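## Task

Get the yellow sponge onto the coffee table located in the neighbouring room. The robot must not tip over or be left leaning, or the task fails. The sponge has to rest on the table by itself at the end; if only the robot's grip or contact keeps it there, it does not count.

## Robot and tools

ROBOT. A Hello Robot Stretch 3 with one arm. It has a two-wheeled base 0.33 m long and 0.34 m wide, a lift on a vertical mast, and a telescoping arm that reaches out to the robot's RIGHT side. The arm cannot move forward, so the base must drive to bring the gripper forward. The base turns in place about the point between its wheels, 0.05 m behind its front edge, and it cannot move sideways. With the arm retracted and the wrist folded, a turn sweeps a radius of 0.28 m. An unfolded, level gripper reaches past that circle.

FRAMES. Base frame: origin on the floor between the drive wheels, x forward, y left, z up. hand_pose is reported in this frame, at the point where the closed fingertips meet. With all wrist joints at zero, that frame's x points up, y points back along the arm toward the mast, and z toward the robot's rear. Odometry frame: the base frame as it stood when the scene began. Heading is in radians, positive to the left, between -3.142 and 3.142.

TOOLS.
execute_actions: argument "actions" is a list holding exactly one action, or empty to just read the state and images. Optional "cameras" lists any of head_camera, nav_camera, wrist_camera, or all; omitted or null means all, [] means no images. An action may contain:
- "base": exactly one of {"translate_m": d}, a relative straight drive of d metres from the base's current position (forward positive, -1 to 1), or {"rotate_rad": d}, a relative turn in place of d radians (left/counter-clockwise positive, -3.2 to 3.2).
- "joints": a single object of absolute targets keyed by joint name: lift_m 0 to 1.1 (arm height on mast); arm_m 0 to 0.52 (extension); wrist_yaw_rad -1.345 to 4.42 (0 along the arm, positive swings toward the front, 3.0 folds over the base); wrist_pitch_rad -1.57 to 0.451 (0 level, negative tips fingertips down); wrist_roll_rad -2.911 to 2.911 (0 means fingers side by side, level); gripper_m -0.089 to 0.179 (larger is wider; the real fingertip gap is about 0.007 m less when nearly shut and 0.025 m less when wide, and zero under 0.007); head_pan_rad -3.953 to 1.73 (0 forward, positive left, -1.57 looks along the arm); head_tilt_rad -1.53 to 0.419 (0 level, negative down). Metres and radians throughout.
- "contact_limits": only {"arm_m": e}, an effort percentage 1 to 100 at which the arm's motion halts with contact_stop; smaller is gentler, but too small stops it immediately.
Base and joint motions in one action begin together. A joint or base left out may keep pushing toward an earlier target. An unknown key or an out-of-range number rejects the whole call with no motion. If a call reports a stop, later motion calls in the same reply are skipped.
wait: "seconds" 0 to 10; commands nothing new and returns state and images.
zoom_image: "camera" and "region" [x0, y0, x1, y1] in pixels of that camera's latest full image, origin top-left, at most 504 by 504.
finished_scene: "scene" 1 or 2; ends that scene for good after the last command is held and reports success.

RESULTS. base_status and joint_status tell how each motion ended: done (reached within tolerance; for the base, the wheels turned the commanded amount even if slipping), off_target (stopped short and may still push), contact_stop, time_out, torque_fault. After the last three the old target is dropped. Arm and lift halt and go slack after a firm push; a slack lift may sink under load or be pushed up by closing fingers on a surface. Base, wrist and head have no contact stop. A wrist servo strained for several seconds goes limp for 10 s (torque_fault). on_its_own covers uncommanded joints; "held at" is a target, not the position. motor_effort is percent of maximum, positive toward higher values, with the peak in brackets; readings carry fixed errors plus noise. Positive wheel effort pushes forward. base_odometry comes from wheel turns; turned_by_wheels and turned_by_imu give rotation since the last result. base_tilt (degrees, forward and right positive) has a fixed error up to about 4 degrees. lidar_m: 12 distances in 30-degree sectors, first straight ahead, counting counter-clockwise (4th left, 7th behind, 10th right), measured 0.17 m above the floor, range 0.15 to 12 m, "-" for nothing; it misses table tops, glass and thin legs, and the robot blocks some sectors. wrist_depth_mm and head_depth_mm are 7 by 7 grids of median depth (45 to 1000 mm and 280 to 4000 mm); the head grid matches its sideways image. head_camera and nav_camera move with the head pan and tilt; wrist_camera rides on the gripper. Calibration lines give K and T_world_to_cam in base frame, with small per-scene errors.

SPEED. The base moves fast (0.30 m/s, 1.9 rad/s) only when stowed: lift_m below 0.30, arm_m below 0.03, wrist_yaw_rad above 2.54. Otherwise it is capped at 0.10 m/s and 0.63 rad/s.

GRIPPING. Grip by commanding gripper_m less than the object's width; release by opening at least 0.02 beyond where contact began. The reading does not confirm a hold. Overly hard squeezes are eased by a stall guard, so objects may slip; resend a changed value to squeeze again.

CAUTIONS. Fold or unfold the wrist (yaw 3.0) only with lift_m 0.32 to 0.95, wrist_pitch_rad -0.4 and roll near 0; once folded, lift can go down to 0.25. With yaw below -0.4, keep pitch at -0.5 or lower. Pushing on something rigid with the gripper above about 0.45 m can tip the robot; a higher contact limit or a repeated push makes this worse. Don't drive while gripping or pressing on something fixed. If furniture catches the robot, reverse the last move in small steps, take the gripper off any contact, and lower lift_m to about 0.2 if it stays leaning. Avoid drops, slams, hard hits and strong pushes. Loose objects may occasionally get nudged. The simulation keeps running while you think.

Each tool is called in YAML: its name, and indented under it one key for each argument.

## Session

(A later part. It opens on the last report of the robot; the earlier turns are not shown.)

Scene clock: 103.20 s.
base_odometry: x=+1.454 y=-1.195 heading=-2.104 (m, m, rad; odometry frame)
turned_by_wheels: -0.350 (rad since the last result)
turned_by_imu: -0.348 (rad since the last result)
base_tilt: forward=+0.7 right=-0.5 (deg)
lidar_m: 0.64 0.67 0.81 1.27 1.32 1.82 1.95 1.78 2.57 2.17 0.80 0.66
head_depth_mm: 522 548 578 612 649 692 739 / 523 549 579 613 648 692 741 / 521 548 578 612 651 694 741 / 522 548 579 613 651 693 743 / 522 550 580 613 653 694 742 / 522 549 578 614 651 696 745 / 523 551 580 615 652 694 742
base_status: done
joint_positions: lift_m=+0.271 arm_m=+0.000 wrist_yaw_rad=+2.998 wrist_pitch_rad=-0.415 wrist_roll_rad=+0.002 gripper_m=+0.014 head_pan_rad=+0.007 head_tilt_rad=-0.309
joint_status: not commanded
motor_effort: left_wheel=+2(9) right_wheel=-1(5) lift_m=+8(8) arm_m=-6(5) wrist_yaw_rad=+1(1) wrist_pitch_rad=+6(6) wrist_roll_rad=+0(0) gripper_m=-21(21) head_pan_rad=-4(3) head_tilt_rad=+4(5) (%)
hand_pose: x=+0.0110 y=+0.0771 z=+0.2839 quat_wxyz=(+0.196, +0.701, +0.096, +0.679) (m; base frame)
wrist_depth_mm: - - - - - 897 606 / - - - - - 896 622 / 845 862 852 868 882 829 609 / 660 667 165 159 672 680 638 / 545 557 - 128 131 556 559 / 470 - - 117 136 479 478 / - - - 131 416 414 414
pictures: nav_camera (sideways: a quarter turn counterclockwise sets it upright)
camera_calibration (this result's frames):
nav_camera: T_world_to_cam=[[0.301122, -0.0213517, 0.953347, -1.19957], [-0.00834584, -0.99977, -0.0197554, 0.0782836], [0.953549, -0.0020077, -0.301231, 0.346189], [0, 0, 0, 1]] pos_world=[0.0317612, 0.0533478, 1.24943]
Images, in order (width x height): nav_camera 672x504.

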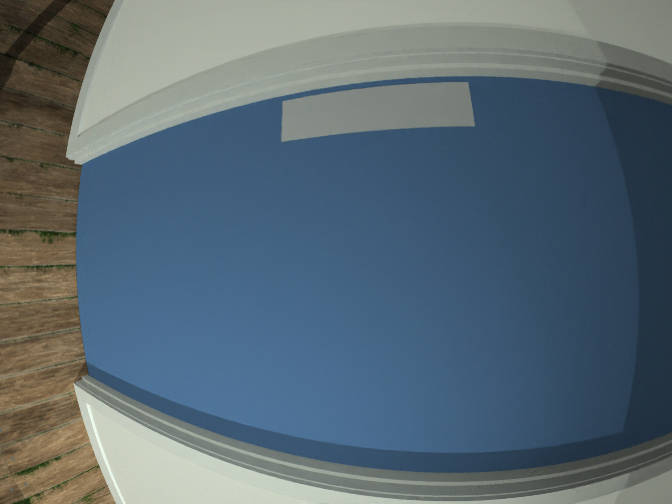

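Centered. Push slowly (lift above 0.30 limits speed).

execute_actions:
  actions:
    - {"base":{"translate_m":0.5}}
  cameras: []

execute_actions:
  actions:
    - {"joints":{"lift_m":0.33}}
  cameras: []

execute_actions:
  actions:
    - {"base":{"translate_m":0.5}}
  cameras: ["nav_camera"]

Scene clock: 111.17 s.
base_odometry: x=+1.201 y=-1.626 heading=-2.104 (m, m, rad; odometry frame)
turned_by_wheels: +0.000 (rad since the last result)
turned_by_imu: -0.002 (rad since the last result)
base_tilt: forward=+0.7 right=-0.5 (deg)
lidar_m: - 0.15 0.20 0.43 1.32 1.81 2.44 2.22 2.58 0.45 0.20 0.15
head_depth_mm: - - - - - - - / - - - - - - - / - - - - - - - / - - - - - - - / - - - - - - - / - - - - - - - / - - - - - - -
base_status: done
joint_positions: lift_m=+0.271 arm_m=+0.000 wrist_yaw_rad=+2.998 wrist_pitch_rad=-0.415 wrist_roll_rad=+0.002 gripper_m=+0.014 head_pan_rad=+0.007 head_tilt_rad=-0.309
joint_status: not commanded
motor_effort: left_wheel=+2(10) right_wheel=-1(4) lift_m=+7(7) arm_m=-5(5) wrist_yaw_rad=+2(2) wrist_pitch_rad=+6(6) wrist_roll_rad=+0(0) gripper_m=-21(20) head_pan_rad=-5(3) head_tilt_rad=+4(4) (%)
hand_pose: x=+0.0110 y=+0.0771 z=+0.2839 quat_wxyz=(+0.196, +0.701, +0.096, +0.679) (m; base frame)
wrist_depth_mm: - - - 849 395 228 160 / - - - 879 404 231 162 / 867 859 852 538 413 232 162 / 667 677 165 159 379 236 164 / 559 548 - 128 131 239 164 / 464 - - 117 136 215 167 / - - - 131 389 264 168
pictures: none
No camera images: the call's "cameras" was empty. Leave "cameras" out to get every camera's image.

Scene clock: 112.53 s.
base_odometry: x=+1.201 y=-1.626 heading=-2.104 (m, m, rad; odometry frame)
turned_by_wheels: +0.000 (rad since the last result)
turned_by_imu: +0.000 (rad since the last result)
base_tilt: forward=+0.7 right=-0.5 (deg)
lidar_m: - 0.15 0.20 0.43 1.32 1.82 2.45 2.22 2.58 0.45 0.20 0.15
head_depth_mm: - - - - - - - / - - - - - - - / - - - - - - - / - - - - - - - / - - - - - - - / - - - - - - - / - - - - - - -
base_status: not commanded
joint_positions: lift_m=+0.329 arm_m=+0.000 wrist_yaw_rad=+2.998 wrist_pitch_rad=-0.415 wrist_roll_rad=+0.002 gripper_m=+0.014 head_pan_rad=+0.007 head_tilt_rad=-0.309
joint_status: all done
motor_effort: left_wheel=+2(2) right_wheel=-1(1) lift_m=+27(29) arm_m=-6(6) wrist_yaw_rad=+2(2) wrist_pitch_rad=+6(6) wrist_roll_rad=+0(0) gripper_m=-21(21) head_pan_rad=-3(3) head_tilt_rad=+5(5) (%)
hand_pose: x=+0.0110 y=+0.0771 z=+0.3426 quat_wxyz=(+0.196, +0.701, +0.096, +0.679) (m; base frame)
wrist_depth_mm: - - - 846 403 228 161 / - - - 921 411 231 161 / 991 948 951 549 411 233 162 / 774 769 165 159 382 237 164 / 636 634 - 128 131 238 164 / 533 533 - 117 136 214 166 / 462 - - 132 406 262 169
pictures: none
No camera images: the call's "cameras" was empty. Leave "cameras" out to get every camera's image.

Scene clock: 118.73 s.
base_odometry: x=+0.947 y=-2.057 heading=-2.104 (m, m, rad; odometry frame)
turned_by_wheels: +0.000 (rad since the last result)
turned_by_imu: -0.005 (rad since the last result)
base_tilt: forward=+0.7 right=-0.6 (deg)
lidar_m: 0.31 1.79 1.31 1.16 0.52 0.60 2.94 2.66 0.29 0.22 0.21 0.22
head_depth_mm: - - - - - 284 293 / - - 287 293 302 315 330 / 300 307 321 337 354 374 396 / 1551 1634 1710 1811 1919 1832 1459 / 1572 1648 1735 1837 1950 1972 1558 / 1574 1654 1736 1840 1955 1984 1551 / 1568 1642 1739 1844 1955 1985 1566
base_status: done
joint_positions: lift_m=+0.330 arm_m=+0.000 wrist_yaw_rad=+2.997 wrist_pitch_rad=-0.422 wrist_roll_rad=+0.001 gripper_m=+0.014 head_pan_rad=+0.006 head_tilt_rad=-0.304
joint_status: not commanded
motor_effort: left_wheel=+0(48) right_wheel=+0(20) lift_m=+17(27) arm_m=+4(27) wrist_yaw_rad=+3(12) wrist_pitch_rad=+9(9) wrist_roll_rad=+1(1) gripper_m=-21(25) head_pan_rad=-2(3) head_tilt_rad=+2(5) (%)
hand_pose: x=+0.0110 y=+0.0769 z=+0.3417 quat_wxyz=(+0.198, +0.700, +0.098, +0.679) (m; base frame)
wrist_depth_mm: 404 - - - - - - / 437 509 - - - - - / 474 531 972 983 983 979 953 / 550 563 166 159 769 774 799 / 604 607 - 128 131 642 635 / 527 535 - 118 138 539 543 / 472 - - 133 467 474 466
pictures: nav_camera (sideways: a quarter turn counterclockwise sets it upright)
camera_calibration (this result's frames):
nav_camera: T_world_to_cam=[[0.296537, -0.0214932, 0.954779, -1.20141], [-0.00862221, -0.999766, -0.0198281, 0.07838], [0.954982, -0.00235256, -0.296653, 0.340223], [0, 0, 0, 1]] pos_world=[0.0320323, 0.0533399, 1.24957]
Images, in order (width x height): nav_camera 672x504.

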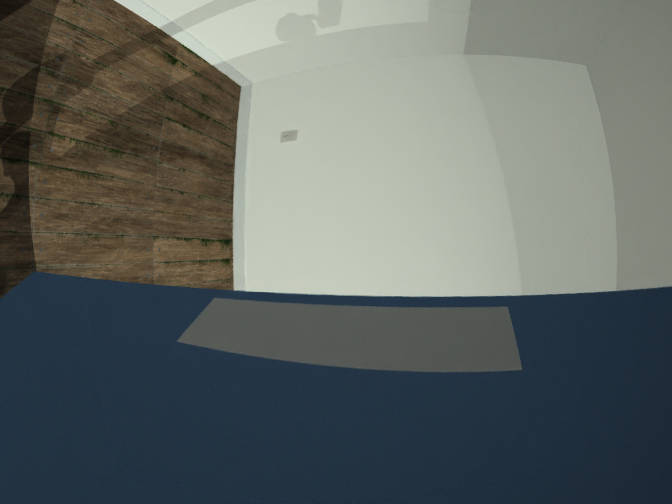

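execute_actions:
  actions:
    - {"base":{"translate_m":0.25}}
  cameras: []

execute_actions:
  actions:
    - {"base":{"rotate_rad":0.4}}
  cameras: []

execute_actions:
  actions:
    - {"base":{"translate_m":0.75},"joints":{"head_pan_rad":-1.9}}
  cameras: ["nav_camera"]

Scene clock: 128.37 s.
base_odometry: x=+0.820 y=-2.272 heading=-2.104 (m, m, rad; odometry frame)
turned_by_wheels: +0.000 (rad since the last result)
turned_by_imu: -0.008 (rad since the last result)
base_tilt: forward=+0.6 right=-0.5 (deg)
lidar_m: 1.57 1.63 1.32 1.27 0.78 0.68 3.18 0.47 0.25 0.21 0.21 0.24
head_depth_mm: 1353 1424 1494 1590 1682 1776 1557 / 1352 1422 1501 1587 1683 1773 1554 / 1350 1416 1490 1584 1685 1764 1553 / 1345 1422 1498 1584 1682 1780 1535 / 1348 1416 1496 1577 1666 1777 1554 / 1347 1422 1487 1578 1678 1751 1552 / 1352 1417 1486 1582 1673 1789 1556
base_status: done
joint_positions: lift_m=+0.330 arm_m=+0.000 wrist_yaw_rad=+2.999 wrist_pitch_rad=-0.422 wrist_roll_rad=+0.001 gripper_m=+0.014 head_pan_rad=+0.006 head_tilt_rad=-0.304
joint_status: not commanded
motor_effort: left_wheel=+1(9) right_wheel=+1(21) lift_m=+17(17) arm_m=+5(8) wrist_yaw_rad=+1(1) wrist_pitch_rad=+9(9) wrist_roll_rad=+1(1) gripper_m=-20(21) head_pan_rad=-4(4) head_tilt_rad=+2(2) (%)
hand_pose: x=+0.0107 y=+0.0769 z=+0.3417 quat_wxyz=(+0.198, +0.700, +0.099, +0.679) (m; base frame)
wrist_depth_mm: 734 - - - - - - / 756 - - - - - - / 725 902 - 978 985 - - / 691 776 165 159 770 775 788 / 626 628 - 128 131 637 644 / 538 539 - 117 137 541 528 / 466 - - 133 473 467 464
pictures: none
No camera images: the call's "cameras" was empty. Leave "cameras" out to get every camera's image.

Scene clock: 130.00 s.
base_odometry: x=+0.820 y=-2.272 heading=-1.704 (m, m, rad; odometry frame)
turned_by_wheels: +0.400 (rad since the last result)
turned_by_imu: +0.399 (rad since the last result)
base_tilt: forward=+0.7 right=-0.6 (deg)
lidar_m: 1.59 1.37 1.26 0.91 0.83 3.18 0.63 0.28 0.22 0.21 0.23 1.57
head_depth_mm: 1313 1366 1432 1499 1585 1674 1548 / 1357 1411 1488 1575 1658 1753 1551 / 1404 1477 1548 1646 1721 1821 1539 / 1461 1544 1626 1718 1807 1907 1547 / 1523 1602 1701 1816 1929 1959 1556 / 1578 1665 1777 1905 2007 1993 1543 / 1647 1723 1790 1842 1926 1895 1560
base_status: done
joint_positions: lift_m=+0.330 arm_m=+0.000 wrist_yaw_rad=+2.999 wrist_pitch_rad=-0.422 wrist_roll_rad=+0.001 gripper_m=+0.014 head_pan_rad=+0.006 head_tilt_rad=-0.304
joint_status: not commanded
motor_effort: left_wheel=-3(6) right_wheel=+2(4) lift_m=+17(17) arm_m=+5(5) wrist_yaw_rad=+1(2) wrist_pitch_rad=+8(9) wrist_roll_rad=+1(1) gripper_m=-21(20) head_pan_rad=-4(3) head_tilt_rad=+2(2) (%)
hand_pose: x=+0.0106 y=+0.0769 z=+0.3417 quat_wxyz=(+0.198, +0.700, +0.099, +0.679) (m; base frame)
wrist_depth_mm: 610 - 973 - - - - / - 620 - - - - - / 943 690 970 997 997 967 - / 752 732 164 160 758 778 781 / 626 630 - 128 131 629 629 / 521 541 - 118 136 547 543 / 467 - - 133 469 475 456
pictures: none
No camera images: the call's "cameras" was empty. Leave "cameras" out to get every camera's image.

Scene clock: 138.73 s.
base_odometry: x=+0.720 y=-3.016 heading=-1.704 (m, m, rad; odometry frame)
turned_by_wheels: +0.000 (rad since the last result)
turned_by_imu: -0.003 (rad since the last result)
base_tilt: forward=+0.7 right=-0.5 (deg)
lidar_m: 0.89 1.06 0.98 0.99 1.24 1.24 0.82 0.60 2.06 1.45 0.96 0.88
head_depth_mm: 2416 2502 2669 2720 2358 1975 1549 / 2407 2552 2644 2754 2356 1984 1543 / 2433 2530 2711 2777 2440 1978 1542 / 2428 2546 2725 2836 2625 1984 1550 / 2456 2579 2676 2849 2767 1970 1546 / 2470 2575 2719 2844 2699 1992 1556 / 2211 2222 2249 2247 2266 2004 1566
base_status: done
joint_positions: lift_m=+0.330 arm_m=+0.000 wrist_yaw_rad=+2.999 wrist_pitch_rad=-0.422 wrist_roll_rad=+0.001 gripper_m=+0.014 head_pan_rad=-1.893 head_tilt_rad=-0.304
joint_status: all done
motor_effort: left_wheel=-2(4) right_wheel=+2(4) lift_m=+18(17) arm_m=+4(5) wrist_yaw_rad=+1(1) wrist_pitch_rad=+9(9) wrist_roll_rad=+1(1) gripper_m=-21(21) head_pan_rad=-3(39) head_tilt_rad=+2(2) (%)
hand_pose: x=+0.0106 y=+0.0769 z=+0.3417 quat_wxyz=(+0.198, +0.700, +0.099, +0.679) (m; base frame)
wrist_depth_mm: - - - - 901 849 774 / - - - - 992 981 842 / 966 980 964 982 975 917 894 / 763 753 165 159 772 754 746 / 630 628 - 128 132 636 624 / 530 539 - 118 137 539 536 / 461 - - 133 468 466 475
pictures: nav_camera (sideways: a quarter turn counterclockwise sets it upright)
camera_calibration (this result's frames):
nav_camera: T_world_to_cam=[[-0.11603, -0.27374, 0.954779, -1.19889], [-0.943505, 0.330764, -0.019828, 0.0840828], [-0.310378, -0.90314, -0.296653, 0.347941], [0, 0, 0, 1]] pos_world=[0.0482189, -0.0417568, 1.24957]
Images, in order (width x height): nav_camera 672x504.

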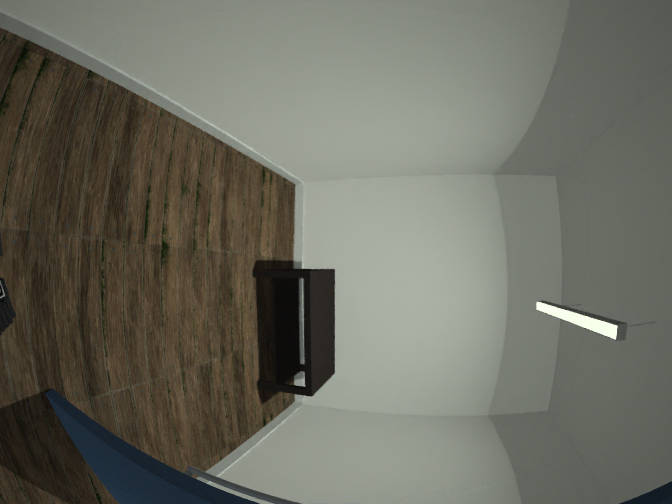

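execute_actions:
  actions:
    - {"base":{"rotate_rad":-2.15},"joints":{"lift_m":0.27,"head_pan_rad":0,"head_tilt_rad":-0.5}}
  cameras: []

execute_actions:
  actions:
    - {"base":{"translate_m":1.0}}
  cameras: ["nav_camera"]

Scene clock: 147.00 s.
base_odometry: x=+0.720 y=-3.016 heading=+2.430 (m, m, rad; odometry frame)
turned_by_wheels: -2.150 (rad since the last result)
turned_by_imu: -2.140 (rad since the last result)
base_tilt: forward=+0.7 right=-0.5 (deg)
lidar_m: 2.05 1.54 0.98 0.88 0.89 1.08 0.98 0.99 1.20 1.23 0.92 0.60
head_depth_mm: 2276 2354 2410 2477 2032 1601 1320 / 2491 2697 2918 2669 2031 1600 1325 / 2430 2631 2794 2516 2034 1602 1320 / 2414 2614 2754 2509 2031 1598 1318 / 2348 2535 2726 2421 2045 1607 1320 / 2319 2490 2688 2544 2041 1603 1323 / 2281 2437 2658 2790 2047 1606 1330
base_status: done
joint_positions: lift_m=+0.271 arm_m=+0.000 wrist_yaw_rad=+2.999 wrist_pitch_rad=-0.422 wrist_roll_rad=+0.001 gripper_m=+0.014 head_pan_rad=-0.007 head_tilt_rad=-0.495
joint_status: all done
motor_effort: left_wheel=+2(10) right_wheel=-1(5) lift_m=+7(13) arm_m=+3(4) wrist_yaw_rad=+2(1) wrist_pitch_rad=+9(8) wrist_roll_rad=+1(1) gripper_m=-21(20) head_pan_rad=+3(39) head_tilt_rad=-3(21) (%)
hand_pose: x=+0.0106 y=+0.0769 z=+0.2824 quat_wxyz=(+0.198, +0.700, +0.099, +0.679) (m; base frame)
wrist_depth_mm: 750 - 846 885 934 - - / 817 849 942 967 - - - / 806 833 841 839 849 858 856 / 659 666 165 160 683 677 671 / 546 542 - 128 131 564 561 / 479 - - 117 138 475 462 / - - - 133 408 407 409
pictures: none
No camera images: the call's "cameras" was empty. Leave "cameras" out to get every camera's image.

Scene clock: 152.10 s.
base_odometry: x=-0.037 y=-2.362 heading=+2.430 (m, m, rad; odometry frame)
turned_by_wheels: +0.000 (rad since the last result)
turned_by_imu: -0.003 (rad since the last result)
base_tilt: forward=+0.7 right=-0.5 (deg)
lidar_m: 1.70 1.09 1.17 1.05 1.06 1.29 1.96 0.57 0.59 0.83 1.07 1.26
head_depth_mm: 1633 1770 1929 2085 1961 1594 1327 / 1595 1723 1882 2040 1506 1543 1323 / 1569 1710 1852 1829 1499 1554 1326 / 1538 1670 1815 1924 1441 1553 1325 / 1508 1633 1786 1876 1449 1515 1325 / 1493 1595 1731 1872 1397 1510 1327 / 1460 1576 1716 1846 1520 1521 1328
base_status: done
joint_positions: lift_m=+0.271 arm_m=+0.000 wrist_yaw_rad=+2.999 wrist_pitch_rad=-0.422 wrist_roll_rad=+0.001 gripper_m=+0.014 head_pan_rad=-0.007 head_tilt_rad=-0.495
joint_status: not commanded
motor_effort: left_wheel=+2(9) right_wheel=-1(3) lift_m=+8(7) arm_m=+3(3) wrist_yaw_rad=+1(0) wrist_pitch_rad=+9(9) wrist_roll_rad=+1(1) gripper_m=-20(21) head_pan_rad=+4(4) head_tilt_rad=-3(2) (%)
hand_pose: x=+0.0106 y=+0.0769 z=+0.2824 quat_wxyz=(+0.198, +0.700, +0.099, +0.679) (m; base frame)
wrist_depth_mm: 867 - 992 - - - - / 916 973 - - - - - / 828 851 850 871 872 856 860 / 646 663 165 159 663 680 653 / 549 548 - 128 131 556 553 / 478 - - 118 137 470 472 / - - - 132 404 409 406
pictures: nav_camera (sideways: a quarter turn counterclockwise sets it upright)
camera_calibration (this result's frames):
nav_camera: T_world_to_cam=[[0.471923, -0.0267081, 0.881235, -1.10651], [-0.025563, -0.999535, -0.0166039, 0.0742813], [0.881269, -0.0146912, -0.472386, 0.569362], [0, 0, 0, 1]] pos_world=[0.0223237, 0.0530588, 1.24528]
Images, in order (width x height): nav_camera 672x504.

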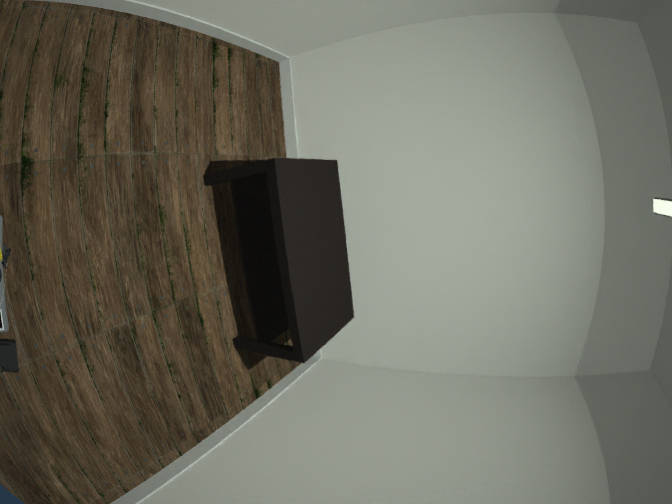

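execute_actions:
  actions:
    - {"base":{"translate_m":0.55}}
  cameras: []

execute_actions:
  actions:
    - {"base":{"rotate_rad":1.75},"joints":{"head_pan_rad":-1.57,"head_tilt_rad":-0.9}}
  cameras: []

execute_actions:
  actions:
    - {"joints":{"lift_m":0.6}}
  cameras: []

execute_actions:
  actions:
    - {"joints":{"wrist_yaw_rad":0}}

Scene clock: 161.27 s.
base_odometry: x=-0.453 y=-2.003 heading=+2.430 (m, m, rad; odometry frame)
turned_by_wheels: +0.000 (rad since the last result)
turned_by_imu: -0.002 (rad since the last result)
base_tilt: forward=+0.7 right=-0.5 (deg)
lidar_m: 1.21 0.60 1.27 1.15 1.16 1.41 2.50 1.04 1.07 0.97 0.98 0.76
head_depth_mm: 1130 1232 1354 1492 1629 1046 938 / 1105 1199 1324 1451 1336 1046 907 / 1088 1175 1290 1417 1324 1047 888 / 1063 1154 1260 1376 1449 1051 890 / 1047 1130 1232 1352 1427 1050 866 / 1024 1117 1212 1318 1420 1046 865 / 1010 1091 1181 1287 1385 1051 869
base_status: done
joint_positions: lift_m=+0.271 arm_m=+0.000 wrist_yaw_rad=+2.999 wrist_pitch_rad=-0.422 wrist_roll_rad=+0.001 gripper_m=+0.014 head_pan_rad=-0.007 head_tilt_rad=-0.495
joint_status: not commanded
motor_effort: left_wheel=+2(10) right_wheel=-1(4) lift_m=+7(8) arm_m=+3(2) wrist_yaw_rad=+1(1) wrist_pitch_rad=+9(9) wrist_roll_rad=+1(1) gripper_m=-21(21) head_pan_rad=+2(4) head_tilt_rad=-3(3) (%)
hand_pose: x=+0.0106 y=+0.0769 z=+0.2824 quat_wxyz=(+0.198, +0.700, +0.099, +0.679) (m; base frame)
wrist_depth_mm: 943 - - - - - - / 993 - - - - - - / 831 836 855 838 852 874 531 / 651 663 165 159 668 676 596 / 554 550 - 128 132 548 560 / 483 - - 118 137 475 472 / - - - 132 408 406 411
pictures: none
No camera images: the call's "cameras" was empty. Leave "cameras" out to get every camera's image.

Scene clock: 163.57 s.
base_odometry: x=-0.453 y=-2.003 heading=-2.104 (m, m, rad; odometry frame)
turned_by_wheels: +1.750 (rad since the last result)
turned_by_imu: +1.739 (rad since the last result)
base_tilt: forward=+0.7 right=-0.5 (deg)
lidar_m: 1.15 1.19 1.62 1.05 1.05 1.01 0.97 0.79 0.77 1.26 0.60 1.19
head_depth_mm: 1127 1295 1282 1081 1238 1250 1119 / 1121 1298 1285 1079 1233 1253 1125 / 1124 1299 1286 1078 1226 1250 1139 / 1120 1289 1289 1080 1217 1248 1155 / 1119 1295 1292 1080 1213 1256 1116 / 1116 1296 1295 1082 1079 1233 1123 / 1121 1295 1529 1640 1346 1255 1126
base_status: done
joint_positions: lift_m=+0.271 arm_m=+0.000 wrist_yaw_rad=+2.999 wrist_pitch_rad=-0.422 wrist_roll_rad=+0.001 gripper_m=+0.014 head_pan_rad=-1.563 head_tilt_rad=-0.889
joint_status: all done
motor_effort: left_wheel=-2(7) right_wheel=+2(9) lift_m=+8(7) arm_m=+3(3) wrist_yaw_rad=+1(0) wrist_pitch_rad=+9(9) wrist_roll_rad=+1(1) gripper_m=-20(21) head_pan_rad=-3(39) head_tilt_rad=-6(30) (%)
hand_pose: x=+0.0106 y=+0.0769 z=+0.2824 quat_wxyz=(+0.198, +0.700, +0.099, +0.679) (m; base frame)
wrist_depth_mm: 796 - - - - - - / 869 908 - - - - - / 828 831 823 831 837 877 831 / 668 666 164 160 650 666 686 / 547 548 - 128 131 560 562 / 481 - - 118 137 473 472 / - - - 132 404 410 413
pictures: none
No camera images: the call's "cameras" was empty. Leave "cameras" out to get every camera's image.

Scene clock: 167.40 s.
base_odometry: x=-0.453 y=-2.003 heading=-2.104 (m, m, rad; odometry frame)
turned_by_wheels: +0.000 (rad since the last result)
turned_by_imu: -0.001 (rad since the last result)
base_tilt: forward=+0.7 right=-0.5 (deg)
lidar_m: 1.15 1.19 1.62 1.05 1.05 1.01 0.97 0.79 0.77 1.26 0.60 1.19
head_depth_mm: 1128 1297 1285 1082 1233 1250 1134 / 1125 1299 1280 1074 1232 1273 - / 1118 1302 1293 1078 1223 1276 - / 1119 1296 1293 1078 1218 1275 - / 1112 1292 1292 1082 1210 1259 1106 / 1119 1293 1285 1080 1077 1229 1121 / 1120 1286 1523 1636 1352 1252 1120
base_status: not commanded
joint_positions: lift_m=+0.599 arm_m=+0.000 wrist_yaw_rad=+2.999 wrist_pitch_rad=-0.422 wrist_roll_rad=+0.001 gripper_m=+0.014 head_pan_rad=-1.563 head_tilt_rad=-0.889
joint_status: all done
motor_effort: left_wheel=-2(2) right_wheel=+2(2) lift_m=+27(29) arm_m=+3(3) wrist_yaw_rad=+2(1) wrist_pitch_rad=+9(9) wrist_roll_rad=+1(1) gripper_m=-20(21) head_pan_rad=-4(4) head_tilt_rad=-6(6) (%)
hand_pose: x=+0.0106 y=+0.0769 z=+0.6110 quat_wxyz=(+0.198, +0.700, +0.099, +0.679) (m; base frame)
wrist_depth_mm: 851 - - - - - - / 877 926 - - - - - / 911 - - - - - - / - - 164 159 - - - / 992 991 - 128 131 - - / 842 857 807 118 136 855 859 / 740 736 749 703 735 736 742
pictures: none
No camera images: the call's "cameras" was empty. Leave "cameras" out to get every camera's image.

Scene clock: 169.90 s.
base_odometry: x=-0.453 y=-2.003 heading=-2.104 (m, m, rad; odometry frame)
turned_by_wheels: +0.000 (rad since the last result)
turned_by_imu: -0.001 (rad since the last result)
base_tilt: forward=+0.7 right=-0.5 (deg)
lidar_m: 1.15 1.19 1.62 1.05 1.05 1.01 0.97 0.79 0.76 1.26 0.60 1.20
head_depth_mm: 1124 1302 1285 1076 1238 1249 1136 / 1121 1292 1281 1078 1238 1274 - / 1118 1295 1292 1077 986 1278 - / 1121 1293 1290 1081 851 1247 1120 / 1116 1299 1292 1075 1213 1249 1122 / 1118 1285 1294 1082 1077 1234 1125 / 1115 1294 1533 1629 1355 1255 1125
base_status: not commanded
joint_positions: lift_m=+0.599 arm_m=+0.000 wrist_yaw_rad=+0.003 wrist_pitch_rad=-0.422 wrist_roll_rad=+0.001 gripper_m=+0.014 head_pan_rad=-1.563 head_tilt_rad=-0.889
joint_status: all done
motor_effort: left_wheel=-2(3) right_wheel=+2(2) lift_m=+27(27) arm_m=+4(3) wrist_yaw_rad=-2(2) wrist_pitch_rad=+8(8) wrist_roll_rad=+1(1) gripper_m=-21(20) head_pan_rad=-4(5) head_tilt_rad=-5(5) (%)
hand_pose: x=-0.0208 y=-0.3686 z=+0.6110 quat_wxyz=(+0.691, +0.149, -0.691, -0.148) (m; base frame)
wrist_depth_mm: 982 944 943 939 916 908 860 / - - 794 818 812 828 991 / - - 591 594 592 600 596 / - 464 417 159 461 469 480 / 954 417 398 128 132 418 410 / 831 511 655 118 137 680 687 / 729 644 715 693 716 719 599
pictures: head_camera (sideways: a quarter turn clockwise sets it upright), nav_camera (sideways: a quarter turn counterclockwise sets it upright), wrist_camera
camera_calibration (this result's frames):
head_camera: T_world_to_cam=[[-0.0151926, 0.790332, -0.61249, 0.811537], [0.999734, 0.0226299, 0.00440268, -0.00944289], [0.0173402, -0.612261, -0.790466, 0.982043], [0, 0, 0, 1]] pos_world=[0.00474092, -0.0399039, 1.27337]
nav_camera: T_world_to_cam=[[-0.0173519, -0.774616, 0.632194, -0.778905], [-0.999843, 0.0157154, -0.00818703, 0.0692602], [-0.00359339, -0.632237, -0.774767, 0.968102], [0, 0, 0, 1]] pos_world=[0.0592126, 0.00762892, 1.24304]
wrist_camera: T_world_to_cam=[[-0.998278, -0.0516366, 0.02785, -0.0495333], [-0.0535363, 0.607613, -0.792427, 0.732008], [0.0239962, -0.792553, -0.609331, 0.24199], [0, 0, 0, 1]] pos_world=[-0.0160658, -0.255546, 0.728894]
Images, in order (width x height): head_camera 896x504, nav_camera 672x504, wrist_camera 644x364.

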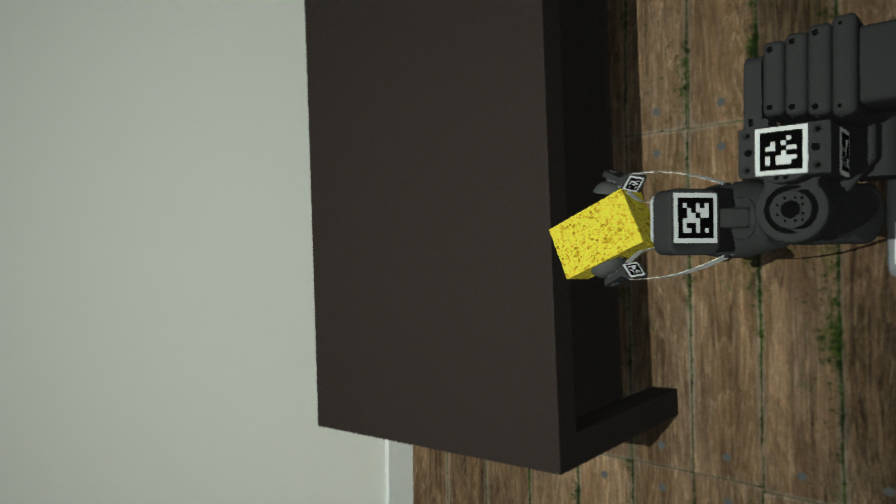

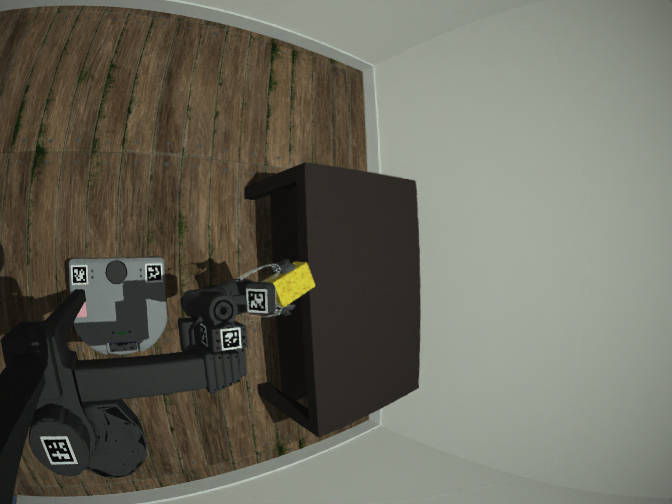

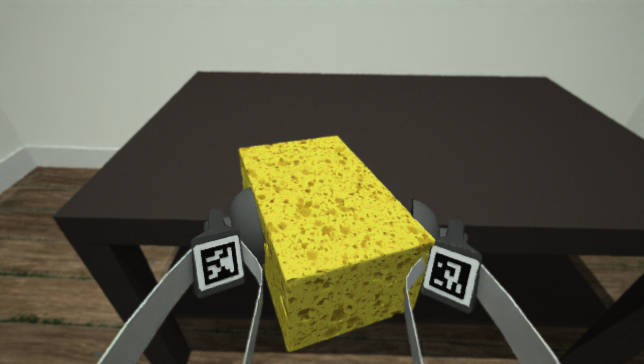

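execute_actions:
  actions:
    - {"joints":{"arm_m":0.35}}
  cameras: []

execute_actions:
  actions:
    - {"joints":{"lift_m":0.467}}
  cameras: []

execute_actions:
  actions:
    - {"joints":{"gripper_m":0.15}}
  cameras: []

execute_actions:
  actions:
    - {"joints":{"arm_m":0.1}}
  cameras: ["wrist_camera"]

Scene clock: 178.03 s.
base_odometry: x=-0.453 y=-2.003 heading=-2.104 (m, m, rad; odometry frame)
turned_by_wheels: +0.000 (rad since the last result)
turned_by_imu: -0.001 (rad since the last result)
base_tilt: forward=+0.7 right=-0.5 (deg)
lidar_m: 1.15 1.19 1.62 1.05 1.05 1.01 0.97 0.79 0.77 1.26 0.60 1.20
head_depth_mm: 1125 1304 1289 1072 1232 1253 1140 / 1126 1304 1295 1101 - - 1124 / 1120 1297 1296 - 1228 1257 1119 / 1118 1295 1295 1054 1214 1253 1123 / 1119 1292 1296 1082 1214 1253 1120 / 1118 1287 1300 1080 1077 1235 1119 / 1116 1289 1528 1634 1359 1257 1123
base_status: not commanded
joint_positions: lift_m=+0.599 arm_m=+0.350 wrist_yaw_rad=+0.002 wrist_pitch_rad=-0.422 wrist_roll_rad=+0.001 gripper_m=+0.014 head_pan_rad=-1.563 head_tilt_rad=-0.889
joint_status: all done
motor_effort: left_wheel=-2(2) right_wheel=+2(2) lift_m=+27(28) arm_m=+4(6) wrist_yaw_rad=-1(1) wrist_pitch_rad=+9(9) wrist_roll_rad=+1(1) gripper_m=-20(22) head_pan_rad=-4(3) head_tilt_rad=-6(5) (%)
hand_pose: x=-0.0211 y=-0.7185 z=+0.6110 quat_wxyz=(+0.691, +0.149, -0.691, -0.148) (m; base frame)
wrist_depth_mm: 637 611 615 598 599 601 587 / 696 688 680 662 658 643 648 / 776 743 751 722 721 714 689 / 877 452 421 160 463 467 468 / 382 377 364 129 131 386 387 / 322 321 308 118 138 330 328 / 280 281 282 271 284 282 286
pictures: none
No camera images: the call's "cameras" was empty. Leave "cameras" out to get every camera's image.

Scene clock: 180.07 s.
base_odometry: x=-0.453 y=-2.003 heading=-2.104 (m, m, rad; odometry frame)
turned_by_wheels: +0.000 (rad since the last result)
turned_by_imu: +0.000 (rad since the last result)
base_tilt: forward=+0.7 right=-0.5 (deg)
lidar_m: 1.15 1.19 1.62 1.05 1.04 1.01 0.97 0.79 0.76 1.26 0.60 1.19
head_depth_mm: 1127 1306 1285 1077 1231 1244 1122 / 1126 1301 1288 1078 1236 1275 - / 1120 1302 1284 1132 1251 1253 1117 / 1118 1292 1286 1073 1232 1259 1118 / 1117 1295 1294 1081 1216 1253 1112 / 1118 1297 1296 1080 1079 1240 1117 / 1121 1285 1545 1633 1355 1256 1118
base_status: not commanded
joint_positions: lift_m=+0.468 arm_m=+0.350 wrist_yaw_rad=+0.002 wrist_pitch_rad=-0.422 wrist_roll_rad=+0.001 gripper_m=+0.014 head_pan_rad=-1.563 head_tilt_rad=-0.889
joint_status: all done
motor_effort: left_wheel=-2(3) right_wheel=+2(2) lift_m=+7(25) arm_m=+5(4) wrist_yaw_rad=-1(0) wrist_pitch_rad=+8(9) wrist_roll_rad=+1(1) gripper_m=-20(21) head_pan_rad=-2(2) head_tilt_rad=-5(6) (%)
hand_pose: x=-0.0211 y=-0.7185 z=+0.4794 quat_wxyz=(+0.691, +0.149, -0.691, -0.148) (m; base frame)
wrist_depth_mm: 620 623 611 602 598 590 586 / 659 413 422 419 429 435 433 / 300 303 306 306 311 312 315 / 241 240 223 159 245 247 247 / 198 199 193 128 131 201 202 / 169 169 162 118 137 171 173 / 148 149 148 141 148 149 150
pictures: none
No camera images: the call's "cameras" was empty. Leave "cameras" out to get every camera's image.

Scene clock: 181.93 s.
base_odometry: x=-0.453 y=-2.003 heading=-2.104 (m, m, rad; odometry frame)
turned_by_wheels: +0.000 (rad since the last result)
turned_by_imu: +0.000 (rad since the last result)
base_tilt: forward=+0.7 right=-0.5 (deg)
lidar_m: 1.15 1.19 1.62 1.05 1.04 1.01 0.97 0.79 0.76 1.26 0.60 1.19
head_depth_mm: 1128 1297 1290 1075 1241 1250 1118 / 1127 1296 1292 1077 1235 1275 - / 1125 1295 1293 1131 1247 1252 1118 / 1119 1291 1289 1106 1239 1255 1118 / 1115 1289 1289 1082 1214 1262 1118 / 1117 1296 1295 1083 1073 1239 1114 / 1119 1293 1537 1625 1359 1253 1121
base_status: not commanded
joint_positions: lift_m=+0.468 arm_m=+0.350 wrist_yaw_rad=+0.002 wrist_pitch_rad=-0.422 wrist_roll_rad=+0.001 gripper_m=+0.150 head_pan_rad=-1.563 head_tilt_rad=-0.889
joint_status: all done
motor_effort: left_wheel=-2(2) right_wheel=+2(2) lift_m=+7(7) arm_m=+4(4) wrist_yaw_rad=-1(0) wrist_pitch_rad=+9(9) wrist_roll_rad=+1(1) gripper_m=+0(83) head_pan_rad=-3(3) head_tilt_rad=-6(6) (%)
hand_pose: x=-0.0211 y=-0.7185 z=+0.4794 quat_wxyz=(+0.691, +0.149, -0.691, -0.148) (m; base frame)
wrist_depth_mm: 629 620 627 614 603 599 585 / 657 415 419 420 426 432 428 / 305 304 306 308 308 316 315 / 239 241 224 169 244 244 246 / 197 207 193 139 150 209 201 / 175 164 167 122 144 171 173 / - 148 148 140 149 149 149
pictures: none
No camera images: the call's "cameras" was empty. Leave "cameras" out to get every camera's image.

Scene clock: 185.00 s.
base_odometry: x=-0.453 y=-2.003 heading=-2.104 (m, m, rad; odometry frame)
turned_by_wheels: +0.000 (rad since the last result)
turned_by_imu: -0.001 (rad since the last result)
base_tilt: forward=+0.7 right=-0.5 (deg)
lidar_m: 1.15 1.19 1.62 1.05 1.05 1.01 0.97 0.79 0.77 1.26 0.60 1.19
head_depth_mm: 1129 1303 1281 1074 1232 1248 1115 / 1124 1296 1285 1077 1233 1273 - / 1123 1303 1299 1081 1222 - 1120 / 1118 1296 1287 1045 985 1229 1118 / 1118 1295 1297 1079 1214 1257 1122 / 1120 1287 1288 1081 1076 1237 1120 / 1121 1294 1540 1631 1355 1259 1117
base_status: not commanded
joint_positions: lift_m=+0.468 arm_m=+0.100 wrist_yaw_rad=+0.002 wrist_pitch_rad=-0.422 wrist_roll_rad=+0.001 gripper_m=+0.150 head_pan_rad=-1.563 head_tilt_rad=-0.889
joint_status: all done
motor_effort: left_wheel=-2(2) right_wheel=+2(2) lift_m=+7(7) arm_m=-6(6) wrist_yaw_rad=-1(1) wrist_pitch_rad=+9(9) wrist_roll_rad=+1(1) gripper_m=+0(0) head_pan_rad=-2(3) head_tilt_rad=-5(6) (%)
hand_pose: x=-0.0211 y=-0.4691 z=+0.4794 quat_wxyz=(+0.691, +0.149, -0.691, -0.148) (m; base frame)
wrist_depth_mm: 872 871 667 808 811 800 806 / 942 410 417 345 433 436 440 / 306 305 310 312 314 318 314 / 253 250 247 246 247 247 246 / 329 262 557 267 266 256 260 / 341 505 520 524 516 527 529 / 399 479 573 579 477 481 486
pictures: wrist_camera
camera_calibration (this result's frames):
wrist_camera: T_world_to_cam=[[-0.998345, -0.0503182, 0.0278499, -0.0507389], [-0.0527338, 0.607681, -0.792428, 0.688845], [0.0229497, -0.792585, -0.609329, 0.082036], [0, 0, 0, 1]] pos_world=[-0.0162122, -0.356131, 0.59726]
Images, in order (width x height): wrist_camera 644x364.

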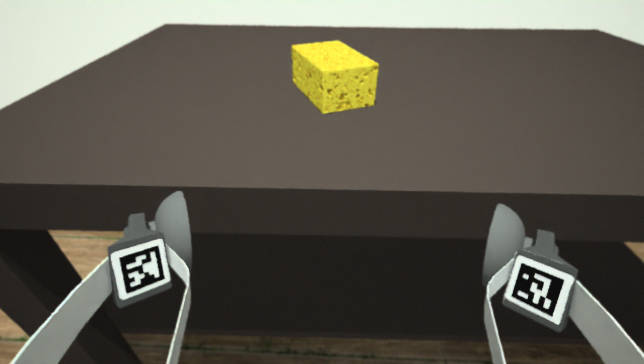

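finished_scene:
  scene: 1

The scene is finished: the task was done.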